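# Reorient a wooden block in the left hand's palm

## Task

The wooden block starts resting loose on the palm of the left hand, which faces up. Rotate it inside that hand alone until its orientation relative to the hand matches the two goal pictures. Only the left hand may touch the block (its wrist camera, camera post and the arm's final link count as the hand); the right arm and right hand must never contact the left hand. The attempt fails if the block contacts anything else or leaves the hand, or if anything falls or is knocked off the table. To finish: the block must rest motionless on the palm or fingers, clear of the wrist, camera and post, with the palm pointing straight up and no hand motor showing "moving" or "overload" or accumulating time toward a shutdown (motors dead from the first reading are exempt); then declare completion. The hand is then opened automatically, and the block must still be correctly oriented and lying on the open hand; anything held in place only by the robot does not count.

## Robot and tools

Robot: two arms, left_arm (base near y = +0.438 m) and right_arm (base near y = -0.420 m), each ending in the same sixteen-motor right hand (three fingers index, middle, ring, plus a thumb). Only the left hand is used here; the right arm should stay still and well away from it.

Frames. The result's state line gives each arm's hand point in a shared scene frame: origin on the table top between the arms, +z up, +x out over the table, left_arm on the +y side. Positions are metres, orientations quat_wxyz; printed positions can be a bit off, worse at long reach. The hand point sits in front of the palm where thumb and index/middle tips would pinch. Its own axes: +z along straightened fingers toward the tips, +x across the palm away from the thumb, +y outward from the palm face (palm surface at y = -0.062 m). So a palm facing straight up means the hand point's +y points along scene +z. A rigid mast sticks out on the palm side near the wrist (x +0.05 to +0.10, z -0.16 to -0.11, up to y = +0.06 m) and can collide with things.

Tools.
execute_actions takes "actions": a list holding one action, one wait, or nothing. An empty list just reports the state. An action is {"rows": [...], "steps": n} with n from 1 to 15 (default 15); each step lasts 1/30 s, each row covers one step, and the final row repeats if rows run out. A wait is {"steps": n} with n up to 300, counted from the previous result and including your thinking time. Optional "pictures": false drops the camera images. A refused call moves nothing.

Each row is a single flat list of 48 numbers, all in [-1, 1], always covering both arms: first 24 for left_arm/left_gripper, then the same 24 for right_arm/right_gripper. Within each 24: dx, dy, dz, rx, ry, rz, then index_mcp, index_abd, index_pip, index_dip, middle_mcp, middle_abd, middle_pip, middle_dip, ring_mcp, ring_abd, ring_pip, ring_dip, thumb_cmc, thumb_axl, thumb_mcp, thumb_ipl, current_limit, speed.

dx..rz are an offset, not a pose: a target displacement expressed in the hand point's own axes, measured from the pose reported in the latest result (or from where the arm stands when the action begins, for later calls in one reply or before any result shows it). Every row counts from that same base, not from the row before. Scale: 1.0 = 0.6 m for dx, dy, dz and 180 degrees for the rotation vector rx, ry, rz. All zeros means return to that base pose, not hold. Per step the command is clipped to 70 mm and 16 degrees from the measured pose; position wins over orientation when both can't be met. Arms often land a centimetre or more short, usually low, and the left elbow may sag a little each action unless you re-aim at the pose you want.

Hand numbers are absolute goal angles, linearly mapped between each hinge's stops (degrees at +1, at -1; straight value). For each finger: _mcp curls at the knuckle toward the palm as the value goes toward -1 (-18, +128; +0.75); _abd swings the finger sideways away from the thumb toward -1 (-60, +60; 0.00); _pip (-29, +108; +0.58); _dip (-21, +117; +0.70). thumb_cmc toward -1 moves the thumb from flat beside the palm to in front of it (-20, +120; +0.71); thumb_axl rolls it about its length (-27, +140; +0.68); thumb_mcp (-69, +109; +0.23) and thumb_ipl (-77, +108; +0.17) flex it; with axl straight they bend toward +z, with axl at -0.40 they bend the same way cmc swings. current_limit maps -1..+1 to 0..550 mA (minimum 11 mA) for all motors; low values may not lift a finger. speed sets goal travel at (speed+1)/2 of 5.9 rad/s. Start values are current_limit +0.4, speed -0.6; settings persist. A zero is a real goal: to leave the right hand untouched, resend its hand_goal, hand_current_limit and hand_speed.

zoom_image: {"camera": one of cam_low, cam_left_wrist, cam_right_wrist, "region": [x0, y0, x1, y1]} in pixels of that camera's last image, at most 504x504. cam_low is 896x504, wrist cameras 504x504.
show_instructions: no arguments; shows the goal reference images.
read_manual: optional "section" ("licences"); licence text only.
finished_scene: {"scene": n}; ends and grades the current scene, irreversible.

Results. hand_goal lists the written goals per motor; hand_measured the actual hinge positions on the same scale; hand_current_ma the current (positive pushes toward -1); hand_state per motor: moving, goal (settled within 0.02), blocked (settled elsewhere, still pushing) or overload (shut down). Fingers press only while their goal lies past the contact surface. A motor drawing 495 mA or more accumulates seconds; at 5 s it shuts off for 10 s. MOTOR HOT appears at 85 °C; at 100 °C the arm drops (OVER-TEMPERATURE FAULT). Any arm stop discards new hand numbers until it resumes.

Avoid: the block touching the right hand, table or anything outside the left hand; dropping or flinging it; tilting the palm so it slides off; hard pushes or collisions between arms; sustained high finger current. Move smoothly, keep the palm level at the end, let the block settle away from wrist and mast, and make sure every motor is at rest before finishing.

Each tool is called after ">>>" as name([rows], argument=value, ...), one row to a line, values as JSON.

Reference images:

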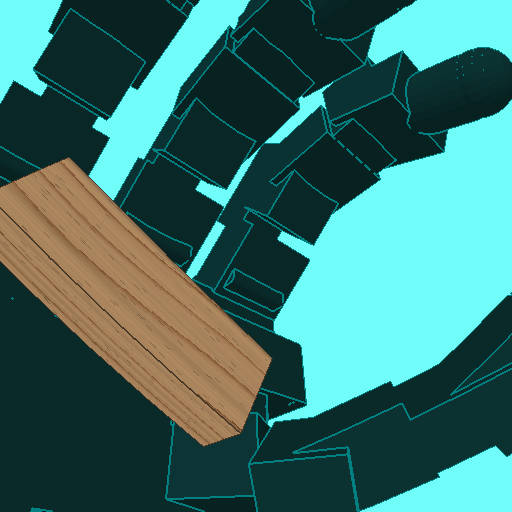

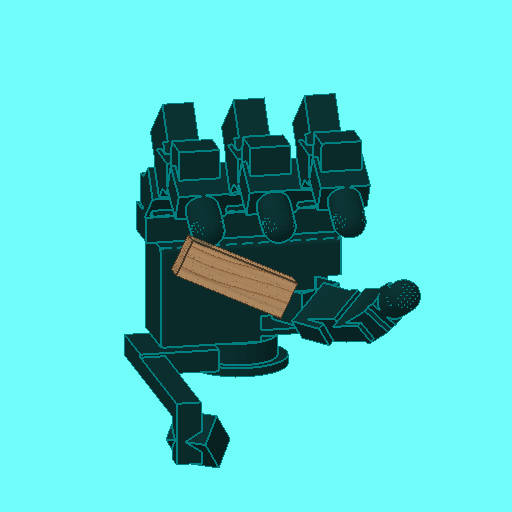

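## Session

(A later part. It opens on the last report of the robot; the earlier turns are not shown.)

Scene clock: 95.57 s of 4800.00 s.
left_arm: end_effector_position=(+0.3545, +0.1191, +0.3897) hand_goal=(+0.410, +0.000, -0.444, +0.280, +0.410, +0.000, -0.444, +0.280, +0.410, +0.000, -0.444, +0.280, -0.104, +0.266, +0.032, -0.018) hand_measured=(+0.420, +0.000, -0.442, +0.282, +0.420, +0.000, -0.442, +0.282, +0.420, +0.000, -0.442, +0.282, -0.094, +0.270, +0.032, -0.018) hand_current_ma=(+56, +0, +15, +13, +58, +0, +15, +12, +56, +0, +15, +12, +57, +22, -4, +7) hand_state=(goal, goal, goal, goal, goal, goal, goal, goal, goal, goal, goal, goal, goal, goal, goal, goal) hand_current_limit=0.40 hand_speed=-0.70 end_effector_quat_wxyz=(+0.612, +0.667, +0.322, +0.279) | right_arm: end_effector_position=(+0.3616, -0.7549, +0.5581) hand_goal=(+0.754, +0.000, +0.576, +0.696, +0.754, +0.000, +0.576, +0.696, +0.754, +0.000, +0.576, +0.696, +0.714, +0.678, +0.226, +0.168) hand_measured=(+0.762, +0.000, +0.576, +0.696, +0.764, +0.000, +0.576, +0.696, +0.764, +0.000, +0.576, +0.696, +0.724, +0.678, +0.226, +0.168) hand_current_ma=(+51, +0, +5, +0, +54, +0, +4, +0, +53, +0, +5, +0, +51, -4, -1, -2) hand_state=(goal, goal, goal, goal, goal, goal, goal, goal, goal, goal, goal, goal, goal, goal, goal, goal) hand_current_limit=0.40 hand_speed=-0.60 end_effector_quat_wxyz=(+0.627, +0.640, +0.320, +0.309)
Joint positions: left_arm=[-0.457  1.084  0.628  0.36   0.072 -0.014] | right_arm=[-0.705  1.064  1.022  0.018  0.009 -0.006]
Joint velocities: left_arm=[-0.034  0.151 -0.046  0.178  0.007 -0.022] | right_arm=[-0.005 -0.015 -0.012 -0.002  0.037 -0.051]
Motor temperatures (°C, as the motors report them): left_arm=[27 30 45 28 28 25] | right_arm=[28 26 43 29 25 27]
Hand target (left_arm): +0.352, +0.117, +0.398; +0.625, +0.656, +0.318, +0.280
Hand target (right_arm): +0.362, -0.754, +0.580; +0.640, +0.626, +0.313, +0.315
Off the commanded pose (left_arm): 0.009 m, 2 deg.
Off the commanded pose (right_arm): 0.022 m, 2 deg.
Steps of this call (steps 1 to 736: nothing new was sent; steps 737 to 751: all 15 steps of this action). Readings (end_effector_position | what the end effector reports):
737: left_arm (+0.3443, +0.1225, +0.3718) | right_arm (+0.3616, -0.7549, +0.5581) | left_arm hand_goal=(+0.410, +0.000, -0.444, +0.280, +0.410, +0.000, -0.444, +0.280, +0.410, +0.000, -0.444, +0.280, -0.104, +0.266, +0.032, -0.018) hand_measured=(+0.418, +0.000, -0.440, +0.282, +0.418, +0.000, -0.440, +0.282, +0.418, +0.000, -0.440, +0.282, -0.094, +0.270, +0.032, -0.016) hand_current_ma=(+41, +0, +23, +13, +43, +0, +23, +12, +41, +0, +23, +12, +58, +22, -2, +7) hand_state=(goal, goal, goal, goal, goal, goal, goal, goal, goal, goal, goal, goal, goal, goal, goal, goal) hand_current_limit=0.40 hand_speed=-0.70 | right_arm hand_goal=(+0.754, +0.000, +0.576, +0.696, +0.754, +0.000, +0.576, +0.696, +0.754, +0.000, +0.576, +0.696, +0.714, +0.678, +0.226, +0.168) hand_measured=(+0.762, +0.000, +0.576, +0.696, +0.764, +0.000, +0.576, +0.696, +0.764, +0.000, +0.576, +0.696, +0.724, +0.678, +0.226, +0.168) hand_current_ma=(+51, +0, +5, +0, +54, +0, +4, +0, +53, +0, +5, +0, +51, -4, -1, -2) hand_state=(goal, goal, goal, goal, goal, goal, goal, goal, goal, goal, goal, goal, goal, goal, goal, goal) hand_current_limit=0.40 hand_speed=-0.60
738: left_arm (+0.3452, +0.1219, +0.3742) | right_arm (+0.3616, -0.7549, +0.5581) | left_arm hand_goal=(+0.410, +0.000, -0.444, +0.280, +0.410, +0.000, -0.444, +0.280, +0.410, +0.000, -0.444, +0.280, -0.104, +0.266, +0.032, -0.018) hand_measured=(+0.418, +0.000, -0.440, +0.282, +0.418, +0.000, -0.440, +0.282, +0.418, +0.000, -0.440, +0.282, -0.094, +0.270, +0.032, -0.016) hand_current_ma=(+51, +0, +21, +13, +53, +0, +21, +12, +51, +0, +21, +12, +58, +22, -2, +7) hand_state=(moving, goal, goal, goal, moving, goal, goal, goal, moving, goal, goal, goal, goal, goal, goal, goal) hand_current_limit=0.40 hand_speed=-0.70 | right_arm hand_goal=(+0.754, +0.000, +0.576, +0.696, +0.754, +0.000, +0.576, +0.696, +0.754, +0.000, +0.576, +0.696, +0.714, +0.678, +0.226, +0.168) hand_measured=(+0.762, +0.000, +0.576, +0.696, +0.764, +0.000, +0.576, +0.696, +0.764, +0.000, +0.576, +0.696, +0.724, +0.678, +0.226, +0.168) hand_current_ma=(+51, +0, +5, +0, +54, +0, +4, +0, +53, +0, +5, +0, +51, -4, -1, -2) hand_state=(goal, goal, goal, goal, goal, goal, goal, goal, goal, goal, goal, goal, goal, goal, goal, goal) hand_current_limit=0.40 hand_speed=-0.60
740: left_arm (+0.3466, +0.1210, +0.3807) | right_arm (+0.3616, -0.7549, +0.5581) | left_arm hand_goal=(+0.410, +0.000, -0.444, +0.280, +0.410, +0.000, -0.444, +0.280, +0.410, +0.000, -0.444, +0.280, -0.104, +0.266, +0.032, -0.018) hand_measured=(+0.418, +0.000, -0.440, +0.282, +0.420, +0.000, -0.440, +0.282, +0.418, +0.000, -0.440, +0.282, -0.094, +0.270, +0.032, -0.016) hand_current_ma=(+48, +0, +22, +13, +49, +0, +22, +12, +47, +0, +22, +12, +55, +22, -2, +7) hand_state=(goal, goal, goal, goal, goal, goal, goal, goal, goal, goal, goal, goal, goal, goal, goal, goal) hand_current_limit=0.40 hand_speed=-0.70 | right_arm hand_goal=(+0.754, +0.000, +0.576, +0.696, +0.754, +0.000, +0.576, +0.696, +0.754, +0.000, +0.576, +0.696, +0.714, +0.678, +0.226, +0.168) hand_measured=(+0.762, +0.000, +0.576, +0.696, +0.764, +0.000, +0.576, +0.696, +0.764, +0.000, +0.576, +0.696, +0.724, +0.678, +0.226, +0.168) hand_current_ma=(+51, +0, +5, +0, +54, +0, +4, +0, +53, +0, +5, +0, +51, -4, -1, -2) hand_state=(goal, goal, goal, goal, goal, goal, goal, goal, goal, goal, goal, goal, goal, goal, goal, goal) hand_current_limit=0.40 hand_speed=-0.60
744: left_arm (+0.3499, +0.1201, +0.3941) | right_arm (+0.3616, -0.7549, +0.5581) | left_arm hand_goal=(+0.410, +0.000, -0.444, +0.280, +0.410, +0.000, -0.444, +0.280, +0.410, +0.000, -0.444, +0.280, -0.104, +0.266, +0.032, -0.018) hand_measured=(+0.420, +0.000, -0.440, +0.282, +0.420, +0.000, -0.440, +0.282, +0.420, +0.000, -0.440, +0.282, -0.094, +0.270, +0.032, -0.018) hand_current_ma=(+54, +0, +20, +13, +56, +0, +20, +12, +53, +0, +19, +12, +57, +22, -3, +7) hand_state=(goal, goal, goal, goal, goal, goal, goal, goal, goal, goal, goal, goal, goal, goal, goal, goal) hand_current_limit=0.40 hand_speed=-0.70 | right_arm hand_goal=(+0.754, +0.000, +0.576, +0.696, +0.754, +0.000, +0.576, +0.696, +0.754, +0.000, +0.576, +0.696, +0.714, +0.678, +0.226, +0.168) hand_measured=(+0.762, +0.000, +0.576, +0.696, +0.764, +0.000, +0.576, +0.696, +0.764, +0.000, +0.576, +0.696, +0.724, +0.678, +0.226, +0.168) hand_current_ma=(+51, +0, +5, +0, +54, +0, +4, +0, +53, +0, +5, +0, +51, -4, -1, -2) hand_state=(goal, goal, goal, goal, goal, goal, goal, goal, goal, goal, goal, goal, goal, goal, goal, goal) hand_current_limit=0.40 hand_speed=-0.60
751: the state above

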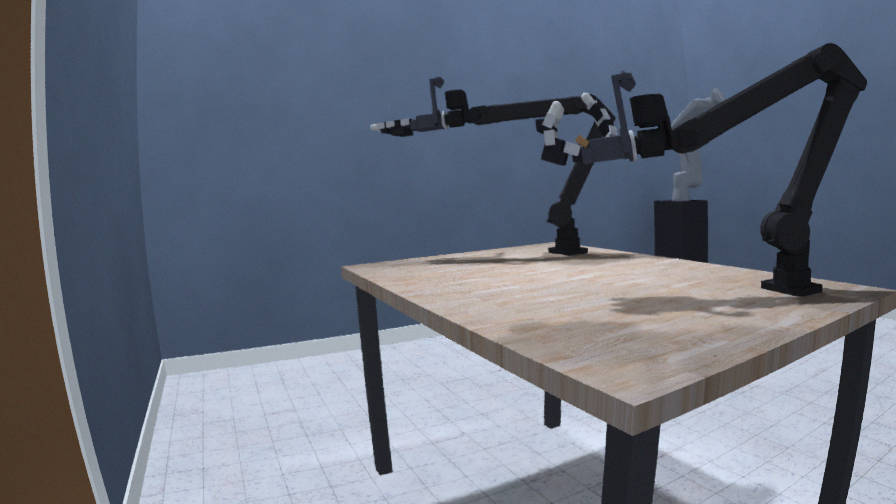

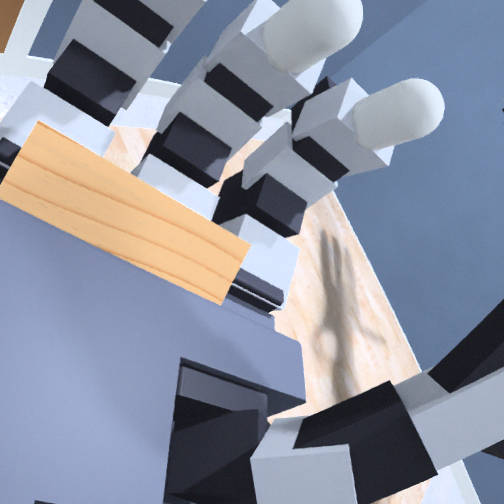

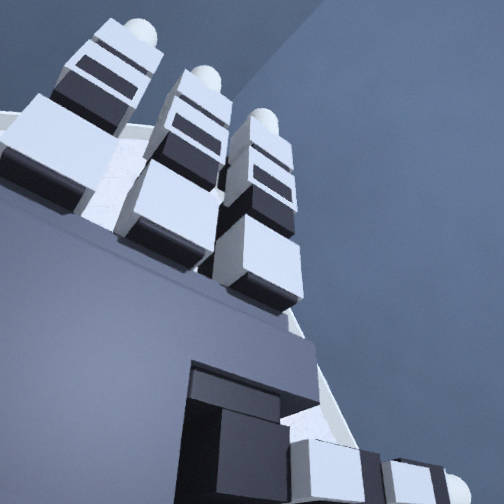

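>>> execute_actions([
  {"rows": [[0,0.03,0,-0.035,0,0, -0.48,0,0.1,0.28, -0.48,0,0.1,0.28, -0.48,0,0.1,0.28, -0.104,0.266,0.032,-0.018, 0.4,-0.6, 0,0.037,0,-0.0135,0,0, 0.754,0,0.576,0.696, 0.754,0,0.576,0.696, 0.754,0,0.576,0.696, 0.714,0.678,0.226,0.168, 0.4,-0.6]], "steps": 15},
], pictures=false)

>>> execute_actions([
  {"steps": 30},
])

Scene clock: 145.13 s of 4800.00 s.
left_arm: end_effector_position=(+0.3551, +0.1194, +0.3975) hand_goal=(-0.480, +0.000, +0.100, +0.280, -0.480, +0.000, +0.100, +0.280, -0.480, +0.000, +0.100, +0.280, -0.104, +0.266, +0.032, -0.018) hand_measured=(+0.122, +0.000, -0.074, +0.282, +0.128, +0.000, -0.042, +0.282, +0.130, +0.000, -0.082, +0.282, -0.094, +0.270, +0.032, -0.018) hand_current_ma=(+129, +0, -49, +13, +134, +0, -53, +12, +125, +0, -48, +12, +57, +22, -4, +6) hand_state=(moving, goal, moving, goal, moving, goal, moving, goal, moving, goal, moving, goal, goal, goal, goal, goal) hand_current_limit=0.40 hand_speed=-0.60 end_effector_quat_wxyz=(+0.637, +0.642, +0.310, +0.293) | right_arm: end_effector_position=(+0.3616, -0.7549, +0.5581) hand_goal=(+0.754, +0.000, +0.576, +0.696, +0.754, +0.000, +0.576, +0.696, +0.754, +0.000, +0.576, +0.696, +0.714, +0.678, +0.226, +0.168) hand_measured=(+0.762, +0.000, +0.576, +0.696, +0.764, +0.000, +0.576, +0.696, +0.764, +0.000, +0.576, +0.696, +0.724, +0.678, +0.226, +0.168) hand_current_ma=(+51, +0, +5, +0, +54, +0, +4, +0, +53, +0, +5, +0, +51, -4, -1, -2) hand_state=(goal, goal, goal, goal, goal, goal, goal, goal, goal, goal, goal, goal, goal, goal, goal, goal) hand_current_limit=0.40 hand_speed=-0.60 end_effector_quat_wxyz=(+0.627, +0.640, +0.320, +0.309)
Joint positions: left_arm=[-0.457  1.124  0.618  0.488  0.07  -0.017] | right_arm=[-0.705  1.064  1.022  0.018  0.009 -0.006]
Joint velocities: left_arm=[ 0.005 -0.005 -0.002 -0.012 -0.051 -0.007] | right_arm=[-0.005 -0.005 -0.022 -0.012 -0.066  0.007]
Motor temperatures (°C, as the motors report them): left_arm=[27 30 41 28 28 25] | right_arm=[28 26 46 29 25 27]
Hand target (left_arm): +0.356, +0.119, +0.408; +0.647, +0.632, +0.306, +0.296
Hand target (right_arm): +0.362, -0.754, +0.580; +0.640, +0.626, +0.313, +0.315
Off the commanded pose (left_arm): 0.010 m, 2 deg.
Off the commanded pose (right_arm): 0.022 m, 2 deg.
Steps of this call (steps 1 to 1472: nothing new was sent; steps 1473 to 1487: all 15 steps of this action). Readings (end_effector_position | what the end effector reports):
1473: left_arm (+0.3549, +0.1193, +0.3883) | right_arm (+0.3616, -0.7549, +0.5581) | left_arm hand_goal=(-0.480, +0.000, +0.100, +0.280, -0.480, +0.000, +0.100, +0.280, -0.480, +0.000, +0.100, +0.280, -0.104, +0.266, +0.032, -0.018) hand_measured=(+0.420, +0.000, -0.442, +0.282, +0.420, +0.000, -0.442, +0.282, +0.420, +0.000, -0.442, +0.282, -0.094, +0.270, +0.032, -0.018) hand_current_ma=(+56, +0, +15, +13, +58, +0, +15, +12, +56, +0, +15, +12, +57, +22, -4, +7) hand_state=(moving, goal, moving, goal, moving, goal, moving, goal, moving, goal, moving, goal, goal, goal, goal, goal) hand_current_limit=0.40 hand_speed=-0.60 | right_arm hand_goal=(+0.754, +0.000, +0.576, +0.696, +0.754, +0.000, +0.576, +0.696, +0.754, +0.000, +0.576, +0.696, +0.714, +0.678, +0.226, +0.168) hand_measured=(+0.762, +0.000, +0.576, +0.696, +0.764, +0.000, +0.576, +0.696, +0.764, +0.000, +0.576, +0.696, +0.724, +0.678, +0.226, +0.168) hand_current_ma=(+51, +0, +5, +0, +54, +0, +4, +0, +53, +0, +5, +0, +51, -4, -1, -2) hand_state=(goal, goal, goal, goal, goal, goal, goal, goal, goal, goal, goal, goal, goal, goal, goal, goal) hand_current_limit=0.40 hand_speed=-0.60
1474: left_arm (+0.3543, +0.1198, +0.3918) | right_arm (+0.3616, -0.7549, +0.5581) | left_arm hand_goal=(-0.480, +0.000, +0.100, +0.280, -0.480, +0.000, +0.100, +0.280, -0.480, +0.000, +0.100, +0.280, -0.104, +0.266, +0.032, -0.018) hand_measured=(+0.420, +0.000, -0.442, +0.282, +0.422, +0.000, -0.440, +0.282, +0.420, +0.000, -0.442, +0.282, -0.094, +0.270, +0.032, -0.018) hand_current_ma=(+138, +0, -59, +13, +141, +0, -52, +12, +140, +0, -60, +12, +57, +22, -4, +6) hand_state=(moving, goal, moving, goal, moving, goal, moving, goal, moving, goal, moving, goal, goal, goal, goal, goal) hand_current_limit=0.40 hand_speed=-0.60 | right_arm hand_goal=(+0.754, +0.000, +0.576, +0.696, +0.754, +0.000, +0.576, +0.696, +0.754, +0.000, +0.576, +0.696, +0.714, +0.678, +0.226, +0.168) hand_measured=(+0.762, +0.000, +0.576, +0.696, +0.764, +0.000, +0.576, +0.696, +0.764, +0.000, +0.576, +0.696, +0.724, +0.678, +0.226, +0.168) hand_current_ma=(+51, +0, +5, +0, +54, +0, +4, +0, +53, +0, +5, +0, +51, -4, -1, -2) hand_state=(goal, goal, goal, goal, goal, goal, goal, goal, goal, goal, goal, goal, goal, goal, goal, goal) hand_current_limit=0.40 hand_speed=-0.60
1476: left_arm (+0.3544, +0.1198, +0.3965) | right_arm (+0.3616, -0.7549, +0.5581) | left_arm hand_goal=(-0.480, +0.000, +0.100, +0.280, -0.480, +0.000, +0.100, +0.280, -0.480, +0.000, +0.100, +0.280, -0.104, +0.266, +0.032, -0.018) hand_measured=(+0.386, +0.000, -0.398, +0.282, +0.388, +0.000, -0.400, +0.282, +0.386, +0.000, -0.398, +0.282, -0.094, +0.270, +0.032, -0.018) hand_current_ma=(+125, +0, -44, +13, +129, +0, -58, +12, +122, +0, -40, +12, +57, +22, -4, +6) hand_state=(moving, goal, moving, goal, moving, goal, moving, goal, moving, goal, moving, goal, goal, goal, goal, goal) hand_current_limit=0.40 hand_speed=-0.60 | right_arm hand_goal=(+0.754, +0.000, +0.576, +0.696, +0.754, +0.000, +0.576, +0.696, +0.754, +0.000, +0.576, +0.696, +0.714, +0.678, +0.226, +0.168) hand_measured=(+0.762, +0.000, +0.576, +0.696, +0.764, +0.000, +0.576, +0.696, +0.764, +0.000, +0.576, +0.696, +0.724, +0.678, +0.226, +0.168) hand_current_ma=(+51, +0, +5, +0, +54, +0, +4, +0, +53, +0, +5, +0, +51, -4, -1, -2) hand_state=(goal, goal, goal, goal, goal, goal, goal, goal, goal, goal, goal, goal, goal, goal, goal, goal) hand_current_limit=0.40 hand_speed=-0.60
1480: left_arm (+0.3551, +0.1194, +0.3973) | right_arm (+0.3616, -0.7549, +0.5581) | left_arm hand_goal=(-0.480, +0.000, +0.100, +0.280, -0.480, +0.000, +0.100, +0.280, -0.480, +0.000, +0.100, +0.280, -0.104, +0.266, +0.032, -0.018) hand_measured=(+0.292, +0.000, -0.282, +0.282, +0.294, +0.000, -0.272, +0.282, +0.294, +0.000, -0.284, +0.282, -0.094, +0.270, +0.032, -0.018) hand_current_ma=(+136, +0, -47, +13, +141, +0, -54, +12, +131, +0, -45, +12, +57, +22, -4, +6) hand_state=(moving, goal, moving, goal, moving, goal, moving, goal, moving, goal, moving, goal, goal, goal, goal, goal) hand_current_limit=0.40 hand_speed=-0.60 | right_arm hand_goal=(+0.754, +0.000, +0.576, +0.696, +0.754, +0.000, +0.576, +0.696, +0.754, +0.000, +0.576, +0.696, +0.714, +0.678, +0.226, +0.168) hand_measured=(+0.762, +0.000, +0.576, +0.696, +0.764, +0.000, +0.576, +0.696, +0.764, +0.000, +0.576, +0.696, +0.724, +0.678, +0.226, +0.168) hand_current_ma=(+51, +0, +5, +0, +54, +0, +4, +0, +53, +0, +5, +0, +51, -4, -1, -2) hand_state=(goal, goal, goal, goal, goal, goal, goal, goal, goal, goal, goal, goal, goal, goal, goal, goal) hand_current_limit=0.40 hand_speed=-0.60
1487: the state above

Scene clock: 146.13 s of 4800.00 s.
left_arm: end_effector_position=(+0.3551, +0.1194, +0.3978) hand_goal=(-0.480, +0.000, +0.100, +0.280, -0.480, +0.000, +0.100, +0.280, -0.480, +0.000, +0.100, +0.280, -0.104, +0.266, +0.032, -0.018) hand_measured=(-0.478, +0.000, +0.098, +0.282, -0.478, +0.000, +0.098, +0.282, -0.478, +0.000, +0.098, +0.282, -0.094, +0.270, +0.032, -0.018) hand_current_ma=(+12, +0, -15, +12, +13, +0, -14, +11, +12, +0, -15, +11, +57, +22, -4, +6) hand_state=(goal, goal, goal, goal, goal, goal, goal, goal, goal, goal, goal, goal, goal, goal, goal, goal) hand_current_limit=0.40 hand_speed=-0.60 end_effector_quat_wxyz=(+0.637, +0.642, +0.309, +0.293) | right_arm: end_effector_position=(+0.3616, -0.7549, +0.5581) hand_goal=(+0.754, +0.000, +0.576, +0.696, +0.754, +0.000, +0.576, +0.696, +0.754, +0.000, +0.576, +0.696, +0.714, +0.678, +0.226, +0.168) hand_measured=(+0.762, +0.000, +0.576, +0.696, +0.764, +0.000, +0.576, +0.696, +0.764, +0.000, +0.576, +0.696, +0.724, +0.678, +0.226, +0.168) hand_current_ma=(+51, +0, +5, +0, +54, +0, +4, +0, +53, +0, +5, +0, +51, -4, -1, -2) hand_state=(goal, goal, goal, goal, goal, goal, goal, goal, goal, goal, goal, goal, goal, goal, goal, goal) hand_current_limit=0.40 hand_speed=-0.60 end_effector_quat_wxyz=(+0.627, +0.640, +0.320, +0.309)
Joint positions: left_arm=[-0.457  1.124  0.618  0.489  0.07  -0.017] | right_arm=[-0.705  1.064  1.022  0.018  0.009 -0.006]
Joint velocities: left_arm=[-0.005  0.005  0.017 -0.007 -0.022 -0.037] | right_arm=[-0.005 -0.015  0.032 -0.017  0.007  0.051]
Motor temperatures (°C, as the motors report them): left_arm=[27 30 41 28 28 25] | right_arm=[28 26 46 29 25 27]
Hand target (left_arm): +0.356, +0.119, +0.408; +0.647, +0.632, +0.306, +0.296
Hand target (right_arm): +0.362, -0.754, +0.580; +0.640, +0.626, +0.313, +0.315
Off the commanded pose (left_arm): 0.010 m, 2 deg.
Off the commanded pose (right_arm): 0.022 m, 2 deg.
Steps of this call (steps 1 to 30: nothing new was sent). Readings (end_effector_position | what the end effector reports):
1: left_arm (+0.3551, +0.1194, +0.3975) | right_arm (+0.3616, -0.7549, +0.5581) | left_arm hand_goal=(-0.480, +0.000, +0.100, +0.280, -0.480, +0.000, +0.100, +0.280, -0.480, +0.000, +0.100, +0.280, -0.104, +0.266, +0.032, -0.018) hand_measured=(+0.098, +0.000, -0.044, +0.282, +0.104, +0.000, -0.008, +0.282, +0.106, +0.000, -0.054, +0.282, -0.094, +0.270, +0.032, -0.018) hand_current_ma=(+128, +0, -49, +13, +134, +0, -53, +12, +124, +0, -48, +12, +57, +22, -4, +6) hand_state=(moving, goal, moving, goal, moving, goal, moving, goal, moving, goal, moving, goal, goal, goal, goal, goal) hand_current_limit=0.40 hand_speed=-0.60 | right_arm hand_goal=(+0.754, +0.000, +0.576, +0.696, +0.754, +0.000, +0.576, +0.696, +0.754, +0.000, +0.576, +0.696, +0.714, +0.678, +0.226, +0.168) hand_measured=(+0.762, +0.000, +0.576, +0.696, +0.764, +0.000, +0.576, +0.696, +0.764, +0.000, +0.576, +0.696, +0.724, +0.678, +0.226, +0.168) hand_current_ma=(+51, +0, +5, +0, +54, +0, +4, +0, +53, +0, +5, +0, +51, -4, -1, -2) hand_state=(goal, goal, goal, goal, goal, goal, goal, goal, goal, goal, goal, goal, goal, goal, goal, goal) hand_current_limit=0.40 hand_speed=-0.60
2: left_arm (+0.3551, +0.1194, +0.3976) | right_arm (+0.3616, -0.7549, +0.5581) | left_arm hand_goal=(-0.480, +0.000, +0.100, +0.280, -0.480, +0.000, +0.100, +0.280, -0.480, +0.000, +0.100, +0.280, -0.104, +0.266, +0.032, -0.018) hand_measured=(+0.074, +0.000, -0.014, +0.282, +0.080, +0.000, +0.024, +0.282, +0.082, +0.000, -0.024, +0.282, -0.094, +0.270, +0.032, -0.018) hand_current_ma=(+126, +0, -49, +13, +132, +0, -53, +12, +122, +0, -48, +12, +57, +22, -4, +6) hand_state=(moving, goal, moving, goal, moving, goal, moving, goal, moving, goal, moving, goal, goal, goal, goal, goal) hand_current_limit=0.40 hand_speed=-0.60 | right_arm hand_goal=(+0.754, +0.000, +0.576, +0.696, +0.754, +0.000, +0.576, +0.696, +0.754, +0.000, +0.576, +0.696, +0.714, +0.678, +0.226, +0.168) hand_measured=(+0.762, +0.000, +0.576, +0.696, +0.764, +0.000, +0.576, +0.696, +0.764, +0.000, +0.576, +0.696, +0.724, +0.678, +0.226, +0.168) hand_current_ma=(+51, +0, +5, +0, +54, +0, +4, +0, +53, +0, +5, +0, +51, -4, -1, -2) hand_state=(goal, goal, goal, goal, goal, goal, goal, goal, goal, goal, goal, goal, goal, goal, goal, goal) hand_current_limit=0.40 hand_speed=-0.60
4: left_arm (+0.3551, +0.1194, +0.3976) | right_arm (+0.3616, -0.7549, +0.5581) | left_arm hand_goal=(-0.480, +0.000, +0.100, +0.280, -0.480, +0.000, +0.100, +0.280, -0.480, +0.000, +0.100, +0.280, -0.104, +0.266, +0.032, -0.018) hand_measured=(+0.022, +0.000, +0.046, +0.282, +0.032, +0.000, +0.082, +0.282, +0.032, +0.000, +0.034, +0.282, -0.094, +0.270, +0.032, -0.018) hand_current_ma=(+122, +0, -49, +13, +132, +0, +2, +12, +119, +0, -48, +12, +57, +22, -4, +6) hand_state=(moving, goal, moving, goal, moving, goal, moving, goal, moving, goal, moving, goal, goal, goal, goal, goal) hand_current_limit=0.40 hand_speed=-0.60 | right_arm hand_goal=(+0.754, +0.000, +0.576, +0.696, +0.754, +0.000, +0.576, +0.696, +0.754, +0.000, +0.576, +0.696, +0.714, +0.678, +0.226, +0.168) hand_measured=(+0.762, +0.000, +0.576, +0.696, +0.764, +0.000, +0.576, +0.696, +0.764, +0.000, +0.576, +0.696, +0.724, +0.678, +0.226, +0.168) hand_current_ma=(+51, +0, +5, +0, +54, +0, +4, +0, +53, +0, +5, +0, +51, -4, -1, -2) hand_state=(goal, goal, goal, goal, goal, goal, goal, goal, goal, goal, goal, goal, goal, goal, goal, goal) hand_current_limit=0.40 hand_speed=-0.60
8: left_arm (+0.3551, +0.1194, +0.3976) | right_arm (+0.3616, -0.7549, +0.5581) | left_arm hand_goal=(-0.480, +0.000, +0.100, +0.280, -0.480, +0.000, +0.100, +0.280, -0.480, +0.000, +0.100, +0.280, -0.104, +0.266, +0.032, -0.018) hand_measured=(-0.080, +0.000, +0.098, +0.282, -0.070, +0.000, +0.098, +0.282, -0.066, +0.000, +0.096, +0.282, -0.094, +0.270, +0.032, -0.018) hand_current_ma=(+112, +0, -13, +13, +117, +0, -14, +12, +110, +0, -12, +12, +57, +22, -4, +6) hand_state=(moving, goal, moving, goal, moving, goal, goal, goal, moving, goal, moving, goal, goal, goal, goal, goal) hand_current_limit=0.40 hand_speed=-0.60 | right_arm hand_goal=(+0.754, +0.000, +0.576, +0.696, +0.754, +0.000, +0.576, +0.696, +0.754, +0.000, +0.576, +0.696, +0.714, +0.678, +0.226, +0.168) hand_measured=(+0.762, +0.000, +0.576, +0.696, +0.764, +0.000, +0.576, +0.696, +0.764, +0.000, +0.576, +0.696, +0.724, +0.678, +0.226, +0.168) hand_current_ma=(+51, +0, +5, +0, +54, +0, +4, +0, +53, +0, +5, +0, +51, -4, -1, -2) hand_state=(goal, goal, goal, goal, goal, goal, goal, goal, goal, goal, goal, goal, goal, goal, goal, goal) hand_current_limit=0.40 hand_speed=-0.60
30: the state above

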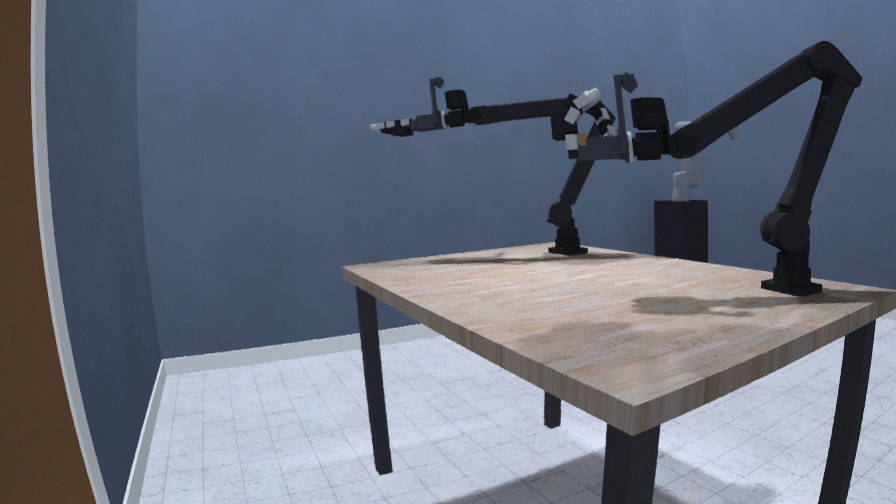

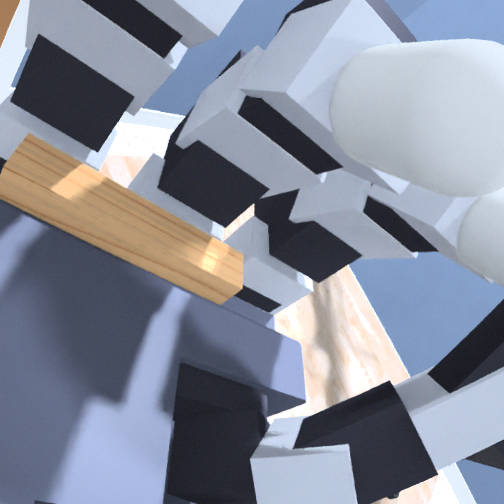

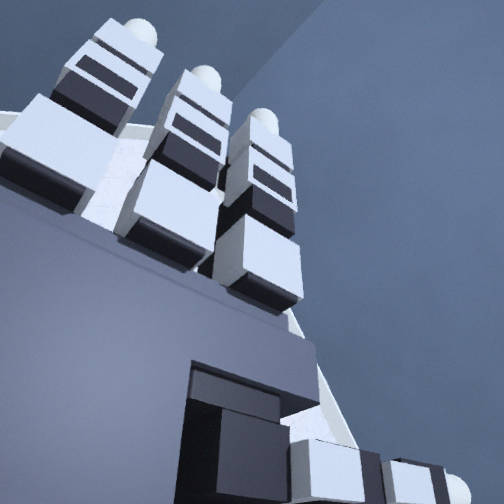

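>>> execute_actions([
  {"rows": [[0,0.017,0,-0.009,0,0, -0.48,0,0.1,0.28, -0.85,0,0.4,0.5, -0.85,0,0.4,0.5, -0.104,0.266,0.032,-0.018, 0.4,-0.7, 0,0.037,0,-0.0135,0,0, 0.754,0,0.576,0.696, 0.754,0,0.576,0.696, 0.754,0,0.576,0.696, 0.714,0.678,0.226,0.168, 0.4,-0.6]], "steps": 15},
], pictures=false)

>>> execute_actions([
  {"steps": 20},
])

Scene clock: 165.43 s of 4800.00 s.
left_arm: end_effector_position=(+0.3551, +0.1194, +0.3978) hand_goal=(-0.480, +0.000, +0.100, +0.280, -0.850, +0.000, +0.400, +0.500, -0.850, +0.000, +0.400, +0.500, -0.104, +0.266, +0.032, -0.018) hand_measured=(-0.478, +0.000, +0.098, +0.282, -0.656, +0.000, +0.388, +0.496, -0.658, +0.000, +0.390, +0.496, -0.094, +0.270, +0.032, -0.018) hand_current_ma=(+12, +0, -15, +12, +385, +0, -17, -18, +385, +0, -15, -18, +57, +22, -4, +6) hand_state=(goal, goal, goal, goal, blocked, goal, moving, goal, blocked, goal, moving, goal, goal, goal, goal, goal) hand_current_limit=0.40 hand_speed=-0.70 end_effector_quat_wxyz=(+0.637, +0.642, +0.309, +0.293) | right_arm: end_effector_position=(+0.3616, -0.7549, +0.5581) hand_goal=(+0.754, +0.000, +0.576, +0.696, +0.754, +0.000, +0.576, +0.696, +0.754, +0.000, +0.576, +0.696, +0.714, +0.678, +0.226, +0.168) hand_measured=(+0.762, +0.000, +0.576, +0.696, +0.764, +0.000, +0.576, +0.696, +0.764, +0.000, +0.576, +0.696, +0.724, +0.678, +0.226, +0.168) hand_current_ma=(+51, +0, +5, +0, +54, +0, +4, +0, +53, +0, +5, +0, +51, -4, -1, -2) hand_state=(goal, goal, goal, goal, goal, goal, goal, goal, goal, goal, goal, goal, goal, goal, goal, goal) hand_current_limit=0.40 hand_speed=-0.60 end_effector_quat_wxyz=(+0.627, +0.640, +0.320, +0.309)
Joint positions: left_arm=[-0.457  1.124  0.618  0.489  0.07  -0.017] | right_arm=[-0.705  1.064  1.022  0.018  0.009 -0.006]
Joint velocities: left_arm=[-0.015 -0.005 -0.007 -0.007  0.051  0.007] | right_arm=[-0.015 -0.015  0.007 -0.017 -0.066  0.066]
Motor temperatures (°C, as the motors report them): left_arm=[27 30 41 28 28 25] | right_arm=[28 26 48 30 25 27]
Hand target (left_arm): +0.355, +0.120, +0.408; +0.646, +0.633, +0.305, +0.297
Hand target (right_arm): +0.362, -0.754, +0.580; +0.640, +0.626, +0.313, +0.315
Off the commanded pose (left_arm): 0.010 m, 2 deg.
Off the commanded pose (right_arm): 0.022 m, 2 deg.
Steps of this call (steps 1 to 564: nothing new was sent; steps 565 to 579: all 15 steps of this action). Readings (end_effector_position | what the end effector reports):
565: left_arm (+0.3551, +0.1194, +0.3978) | right_arm (+0.3616, -0.7549, +0.5581) | left_arm hand_goal=(-0.480, +0.000, +0.100, +0.280, -0.850, +0.000, +0.400, +0.500, -0.850, +0.000, +0.400, +0.500, -0.104, +0.266, +0.032, -0.018) hand_measured=(-0.478, +0.000, +0.098, +0.282, -0.478, +0.000, +0.098, +0.282, -0.478, +0.000, +0.098, +0.282, -0.094, +0.270, +0.032, -0.018) hand_current_ma=(+12, +0, -15, +12, +13, +0, -14, +11, +12, +0, -15, +11, +57, +22, -4, +6) hand_state=(goal, goal, goal, goal, moving, goal, moving, moving, moving, goal, moving, moving, goal, goal, goal, goal) hand_current_limit=0.40 hand_speed=-0.70 | right_arm hand_goal=(+0.754, +0.000, +0.576, +0.696, +0.754, +0.000, +0.576, +0.696, +0.754, +0.000, +0.576, +0.696, +0.714, +0.678, +0.226, +0.168) hand_measured=(+0.762, +0.000, +0.576, +0.696, +0.764, +0.000, +0.576, +0.696, +0.764, +0.000, +0.576, +0.696, +0.724, +0.678, +0.226, +0.168) hand_current_ma=(+51, +0, +5, +0, +54, +0, +4, +0, +53, +0, +5, +0, +51, -4, -1, -2) hand_state=(goal, goal, goal, goal, goal, goal, goal, goal, goal, goal, goal, goal, goal, goal, goal, goal) hand_current_limit=0.40 hand_speed=-0.60
566: left_arm (+0.3551, +0.1194, +0.3978) | right_arm (+0.3616, -0.7549, +0.5581) | left_arm hand_goal=(-0.480, +0.000, +0.100, +0.280, -0.850, +0.000, +0.400, +0.500, -0.850, +0.000, +0.400, +0.500, -0.104, +0.266, +0.032, -0.018) hand_measured=(-0.478, +0.000, +0.098, +0.282, -0.478, +0.000, +0.098, +0.282, -0.478, +0.000, +0.098, +0.282, -0.094, +0.270, +0.032, -0.018) hand_current_ma=(+12, +0, -15, +12, +59, +0, -61, -47, +59, +0, -68, -47, +57, +22, -4, +6) hand_state=(goal, goal, goal, goal, moving, goal, moving, moving, moving, goal, moving, moving, goal, goal, goal, goal) hand_current_limit=0.40 hand_speed=-0.70 | right_arm hand_goal=(+0.754, +0.000, +0.576, +0.696, +0.754, +0.000, +0.576, +0.696, +0.754, +0.000, +0.576, +0.696, +0.714, +0.678, +0.226, +0.168) hand_measured=(+0.762, +0.000, +0.576, +0.696, +0.764, +0.000, +0.576, +0.696, +0.764, +0.000, +0.576, +0.696, +0.724, +0.678, +0.226, +0.168) hand_current_ma=(+51, +0, +5, +0, +54, +0, +4, +0, +53, +0, +5, +0, +51, -4, -1, -2) hand_state=(goal, goal, goal, goal, goal, goal, goal, goal, goal, goal, goal, goal, goal, goal, goal, goal) hand_current_limit=0.40 hand_speed=-0.60
568: left_arm (+0.3551, +0.1194, +0.3978) | right_arm (+0.3616, -0.7549, +0.5581) | left_arm hand_goal=(-0.480, +0.000, +0.100, +0.280, -0.850, +0.000, +0.400, +0.500, -0.850, +0.000, +0.400, +0.500, -0.104, +0.266, +0.032, -0.018) hand_measured=(-0.478, +0.000, +0.098, +0.282, -0.508, +0.000, +0.130, +0.312, -0.510, +0.000, +0.130, +0.312, -0.094, +0.270, +0.032, -0.018) hand_current_ma=(+12, +0, -15, +12, +48, +0, -63, -52, +45, +0, -62, -52, +57, +22, -4, +6) hand_state=(goal, goal, goal, goal, moving, goal, moving, moving, moving, goal, moving, moving, goal, goal, goal, goal) hand_current_limit=0.40 hand_speed=-0.70 | right_arm hand_goal=(+0.754, +0.000, +0.576, +0.696, +0.754, +0.000, +0.576, +0.696, +0.754, +0.000, +0.576, +0.696, +0.714, +0.678, +0.226, +0.168) hand_measured=(+0.762, +0.000, +0.576, +0.696, +0.764, +0.000, +0.576, +0.696, +0.764, +0.000, +0.576, +0.696, +0.724, +0.678, +0.226, +0.168) hand_current_ma=(+51, +0, +5, +0, +54, +0, +4, +0, +53, +0, +5, +0, +51, -4, -1, -2) hand_state=(goal, goal, goal, goal, goal, goal, goal, goal, goal, goal, goal, goal, goal, goal, goal, goal) hand_current_limit=0.40 hand_speed=-0.60
572: left_arm (+0.3551, +0.1194, +0.3978) | right_arm (+0.3616, -0.7549, +0.5581) | left_arm hand_goal=(-0.480, +0.000, +0.100, +0.280, -0.850, +0.000, +0.400, +0.500, -0.850, +0.000, +0.400, +0.500, -0.104, +0.266, +0.032, -0.018) hand_measured=(-0.478, +0.000, +0.098, +0.282, -0.602, +0.000, +0.226, +0.408, -0.602, +0.000, +0.228, +0.408, -0.094, +0.270, +0.032, -0.018) hand_current_ma=(+12, +0, -15, +12, +39, +0, -61, -49, +36, +0, -60, -49, +57, +22, -4, +6) hand_state=(goal, goal, goal, goal, moving, goal, moving, moving, moving, goal, moving, moving, goal, goal, goal, goal) hand_current_limit=0.40 hand_speed=-0.70 | right_arm hand_goal=(+0.754, +0.000, +0.576, +0.696, +0.754, +0.000, +0.576, +0.696, +0.754, +0.000, +0.576, +0.696, +0.714, +0.678, +0.226, +0.168) hand_measured=(+0.762, +0.000, +0.576, +0.696, +0.764, +0.000, +0.576, +0.696, +0.764, +0.000, +0.576, +0.696, +0.724, +0.678, +0.226, +0.168) hand_current_ma=(+51, +0, +5, +0, +54, +0, +4, +0, +53, +0, +5, +0, +51, -4, -1, -2) hand_state=(goal, goal, goal, goal, goal, goal, goal, goal, goal, goal, goal, goal, goal, goal, goal, goal) hand_current_limit=0.40 hand_speed=-0.60
579: the state above

Scene clock: 166.10 s of 4800.00 s.
left_arm: end_effector_position=(+0.3551, +0.1194, +0.3978) hand_goal=(-0.480, +0.000, +0.100, +0.280, -0.850, +0.000, +0.400, +0.500, -0.850, +0.000, +0.400, +0.500, -0.104, +0.266, +0.032, -0.018) hand_measured=(-0.478, +0.000, +0.098, +0.282, -0.656, +0.000, +0.394, +0.496, -0.658, +0.000, +0.396, +0.496, -0.094, +0.270, +0.032, -0.018) hand_current_ma=(+12, +0, -15, +12, +385, +0, -26, -18, +385, +0, -26, -18, +57, +22, -4, +6) hand_state=(goal, goal, goal, goal, blocked, goal, goal, goal, blocked, goal, goal, goal, goal, goal, goal, goal) hand_current_limit=0.40 hand_speed=-0.70 end_effector_quat_wxyz=(+0.637, +0.642, +0.309, +0.293) | right_arm: end_effector_position=(+0.3616, -0.7549, +0.5581) hand_goal=(+0.754, +0.000, +0.576, +0.696, +0.754, +0.000, +0.576, +0.696, +0.754, +0.000, +0.576, +0.696, +0.714, +0.678, +0.226, +0.168) hand_measured=(+0.762, +0.000, +0.576, +0.696, +0.764, +0.000, +0.576, +0.696, +0.764, +0.000, +0.576, +0.696, +0.724, +0.678, +0.226, +0.168) hand_current_ma=(+51, +0, +5, +0, +54, +0, +4, +0, +53, +0, +5, +0, +51, -4, -1, -2) hand_state=(goal, goal, goal, goal, goal, goal, goal, goal, goal, goal, goal, goal, goal, goal, goal, goal) hand_current_limit=0.40 hand_speed=-0.60 end_effector_quat_wxyz=(+0.627, +0.640, +0.320, +0.309)
Joint positions: left_arm=[-0.457  1.124  0.618  0.489  0.07  -0.017] | right_arm=[-0.705  1.064  1.022  0.018  0.009 -0.006]
Joint velocities: left_arm=[ 0.005 -0.005  0.027 -0.002 -0.037  0.051] | right_arm=[-0.015 -0.015 -0.002 -0.002 -0.051 -0.007]
Motor temperatures (°C, as the motors report them): left_arm=[27 30 41 28 28 25] | right_arm=[28 26 48 30 25 27]
Hand target (left_arm): +0.355, +0.120, +0.408; +0.646, +0.633, +0.305, +0.297
Hand target (right_arm): +0.362, -0.754, +0.580; +0.640, +0.626, +0.313, +0.315
Off the commanded pose (left_arm): 0.010 m, 2 deg.
Off the commanded pose (right_arm): 0.022 m, 2 deg.
Steps of this call (steps 1 to 20: nothing new was sent). Readings (end_effector_position | what the end effector reports):
1: left_arm (+0.3551, +0.1194, +0.3978) | right_arm (+0.3616, -0.7549, +0.5581) | left_arm hand_goal=(-0.480, +0.000, +0.100, +0.280, -0.850, +0.000, +0.400, +0.500, -0.850, +0.000, +0.400, +0.500, -0.104, +0.266, +0.032, -0.018) hand_measured=(-0.478, +0.000, +0.098, +0.282, -0.656, +0.000, +0.392, +0.496, -0.658, +0.000, +0.394, +0.496, -0.094, +0.270, +0.032, -0.018) hand_current_ma=(+12, +0, -15, +12, +385, +0, -22, -18, +385, +0, -22, -18, +57, +22, -4, +6) hand_state=(goal, goal, goal, goal, blocked, goal, moving, goal, blocked, goal, moving, goal, goal, goal, goal, goal) hand_current_limit=0.40 hand_speed=-0.70 | right_arm hand_goal=(+0.754, +0.000, +0.576, +0.696, +0.754, +0.000, +0.576, +0.696, +0.754, +0.000, +0.576, +0.696, +0.714, +0.678, +0.226, +0.168) hand_measured=(+0.762, +0.000, +0.576, +0.696, +0.764, +0.000, +0.576, +0.696, +0.764, +0.000, +0.576, +0.696, +0.724, +0.678, +0.226, +0.168) hand_current_ma=(+51, +0, +5, +0, +54, +0, +4, +0, +53, +0, +5, +0, +51, -4, -1, -2) hand_state=(goal, goal, goal, goal, goal, goal, goal, goal, goal, goal, goal, goal, goal, goal, goal, goal) hand_current_limit=0.40 hand_speed=-0.60
2: left_arm (+0.3551, +0.1194, +0.3978) | right_arm (+0.3616, -0.7549, +0.5581) | left_arm hand_goal=(-0.480, +0.000, +0.100, +0.280, -0.850, +0.000, +0.400, +0.500, -0.850, +0.000, +0.400, +0.500, -0.104, +0.266, +0.032, -0.018) hand_measured=(-0.478, +0.000, +0.098, +0.282, -0.656, +0.000, +0.394, +0.496, -0.658, +0.000, +0.396, +0.496, -0.094, +0.270, +0.032, -0.018) hand_current_ma=(+12, +0, -15, +12, +385, +0, -25, -18, +385, +0, -25, -18, +57, +22, -4, +6) hand_state=(goal, goal, goal, goal, blocked, goal, moving, goal, blocked, goal, moving, goal, goal, goal, goal, goal) hand_current_limit=0.40 hand_speed=-0.70 | right_arm hand_goal=(+0.754, +0.000, +0.576, +0.696, +0.754, +0.000, +0.576, +0.696, +0.754, +0.000, +0.576, +0.696, +0.714, +0.678, +0.226, +0.168) hand_measured=(+0.762, +0.000, +0.576, +0.696, +0.764, +0.000, +0.576, +0.696, +0.764, +0.000, +0.576, +0.696, +0.724, +0.678, +0.226, +0.168) hand_current_ma=(+51, +0, +5, +0, +54, +0, +4, +0, +53, +0, +5, +0, +51, -4, -1, -2) hand_state=(goal, goal, goal, goal, goal, goal, goal, goal, goal, goal, goal, goal, goal, goal, goal, goal) hand_current_limit=0.40 hand_speed=-0.60
4: left_arm (+0.3551, +0.1194, +0.3978) | right_arm (+0.3616, -0.7549, +0.5581) | left_arm hand_goal=(-0.480, +0.000, +0.100, +0.280, -0.850, +0.000, +0.400, +0.500, -0.850, +0.000, +0.400, +0.500, -0.104, +0.266, +0.032, -0.018) hand_measured=(-0.478, +0.000, +0.098, +0.282, -0.656, +0.000, +0.394, +0.496, -0.658, +0.000, +0.396, +0.496, -0.094, +0.270, +0.032, -0.018) hand_current_ma=(+12, +0, -15, +12, +385, +0, -26, -18, +385, +0, -26, -18, +57, +22, -4, +6) hand_state=(goal, goal, goal, goal, blocked, goal, goal, goal, blocked, goal, goal, goal, goal, goal, goal, goal) hand_current_limit=0.40 hand_speed=-0.70 | right_arm hand_goal=(+0.754, +0.000, +0.576, +0.696, +0.754, +0.000, +0.576, +0.696, +0.754, +0.000, +0.576, +0.696, +0.714, +0.678, +0.226, +0.168) hand_measured=(+0.762, +0.000, +0.576, +0.696, +0.764, +0.000, +0.576, +0.696, +0.764, +0.000, +0.576, +0.696, +0.724, +0.678, +0.226, +0.168) hand_current_ma=(+51, +0, +5, +0, +54, +0, +4, +0, +53, +0, +5, +0, +51, -4, -1, -2) hand_state=(goal, goal, goal, goal, goal, goal, goal, goal, goal, goal, goal, goal, goal, goal, goal, goal) hand_current_limit=0.40 hand_speed=-0.60
8: left_arm (+0.3551, +0.1194, +0.3978) | right_arm (+0.3616, -0.7549, +0.5581) | left_arm hand_goal=(-0.480, +0.000, +0.100, +0.280, -0.850, +0.000, +0.400, +0.500, -0.850, +0.000, +0.400, +0.500, -0.104, +0.266, +0.032, -0.018) hand_measured=(-0.478, +0.000, +0.098, +0.282, -0.656, +0.000, +0.394, +0.496, -0.658, +0.000, +0.396, +0.496, -0.094, +0.270, +0.032, -0.018) hand_current_ma=(+12, +0, -15, +12, +385, +0, -26, -18, +385, +0, -26, -18, +57, +22, -4, +6) hand_state=(goal, goal, goal, goal, blocked, goal, goal, goal, blocked, goal, goal, goal, goal, goal, goal, goal) hand_current_limit=0.40 hand_speed=-0.70 | right_arm hand_goal=(+0.754, +0.000, +0.576, +0.696, +0.754, +0.000, +0.576, +0.696, +0.754, +0.000, +0.576, +0.696, +0.714, +0.678, +0.226, +0.168) hand_measured=(+0.762, +0.000, +0.576, +0.696, +0.764, +0.000, +0.576, +0.696, +0.764, +0.000, +0.576, +0.696, +0.724, +0.678, +0.226, +0.168) hand_current_ma=(+51, +0, +5, +0, +54, +0, +4, +0, +53, +0, +5, +0, +51, -4, -1, -2) hand_state=(goal, goal, goal, goal, goal, goal, goal, goal, goal, goal, goal, goal, goal, goal, goal, goal) hand_current_limit=0.40 hand_speed=-0.60
20: the state above

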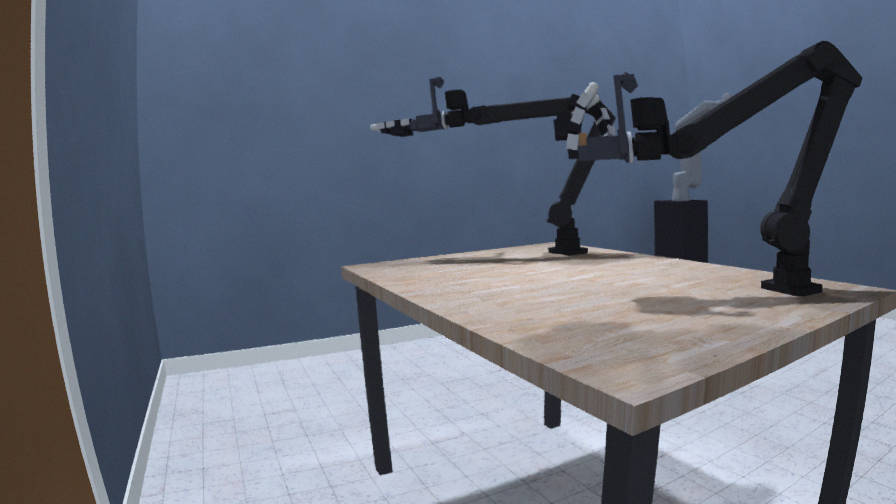

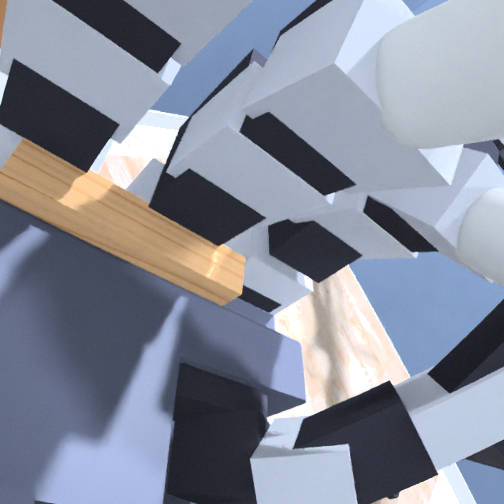

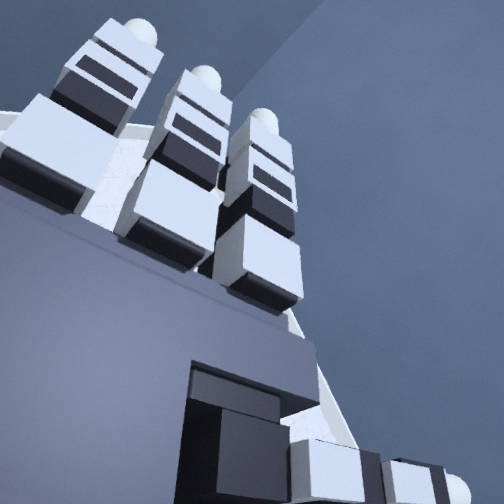

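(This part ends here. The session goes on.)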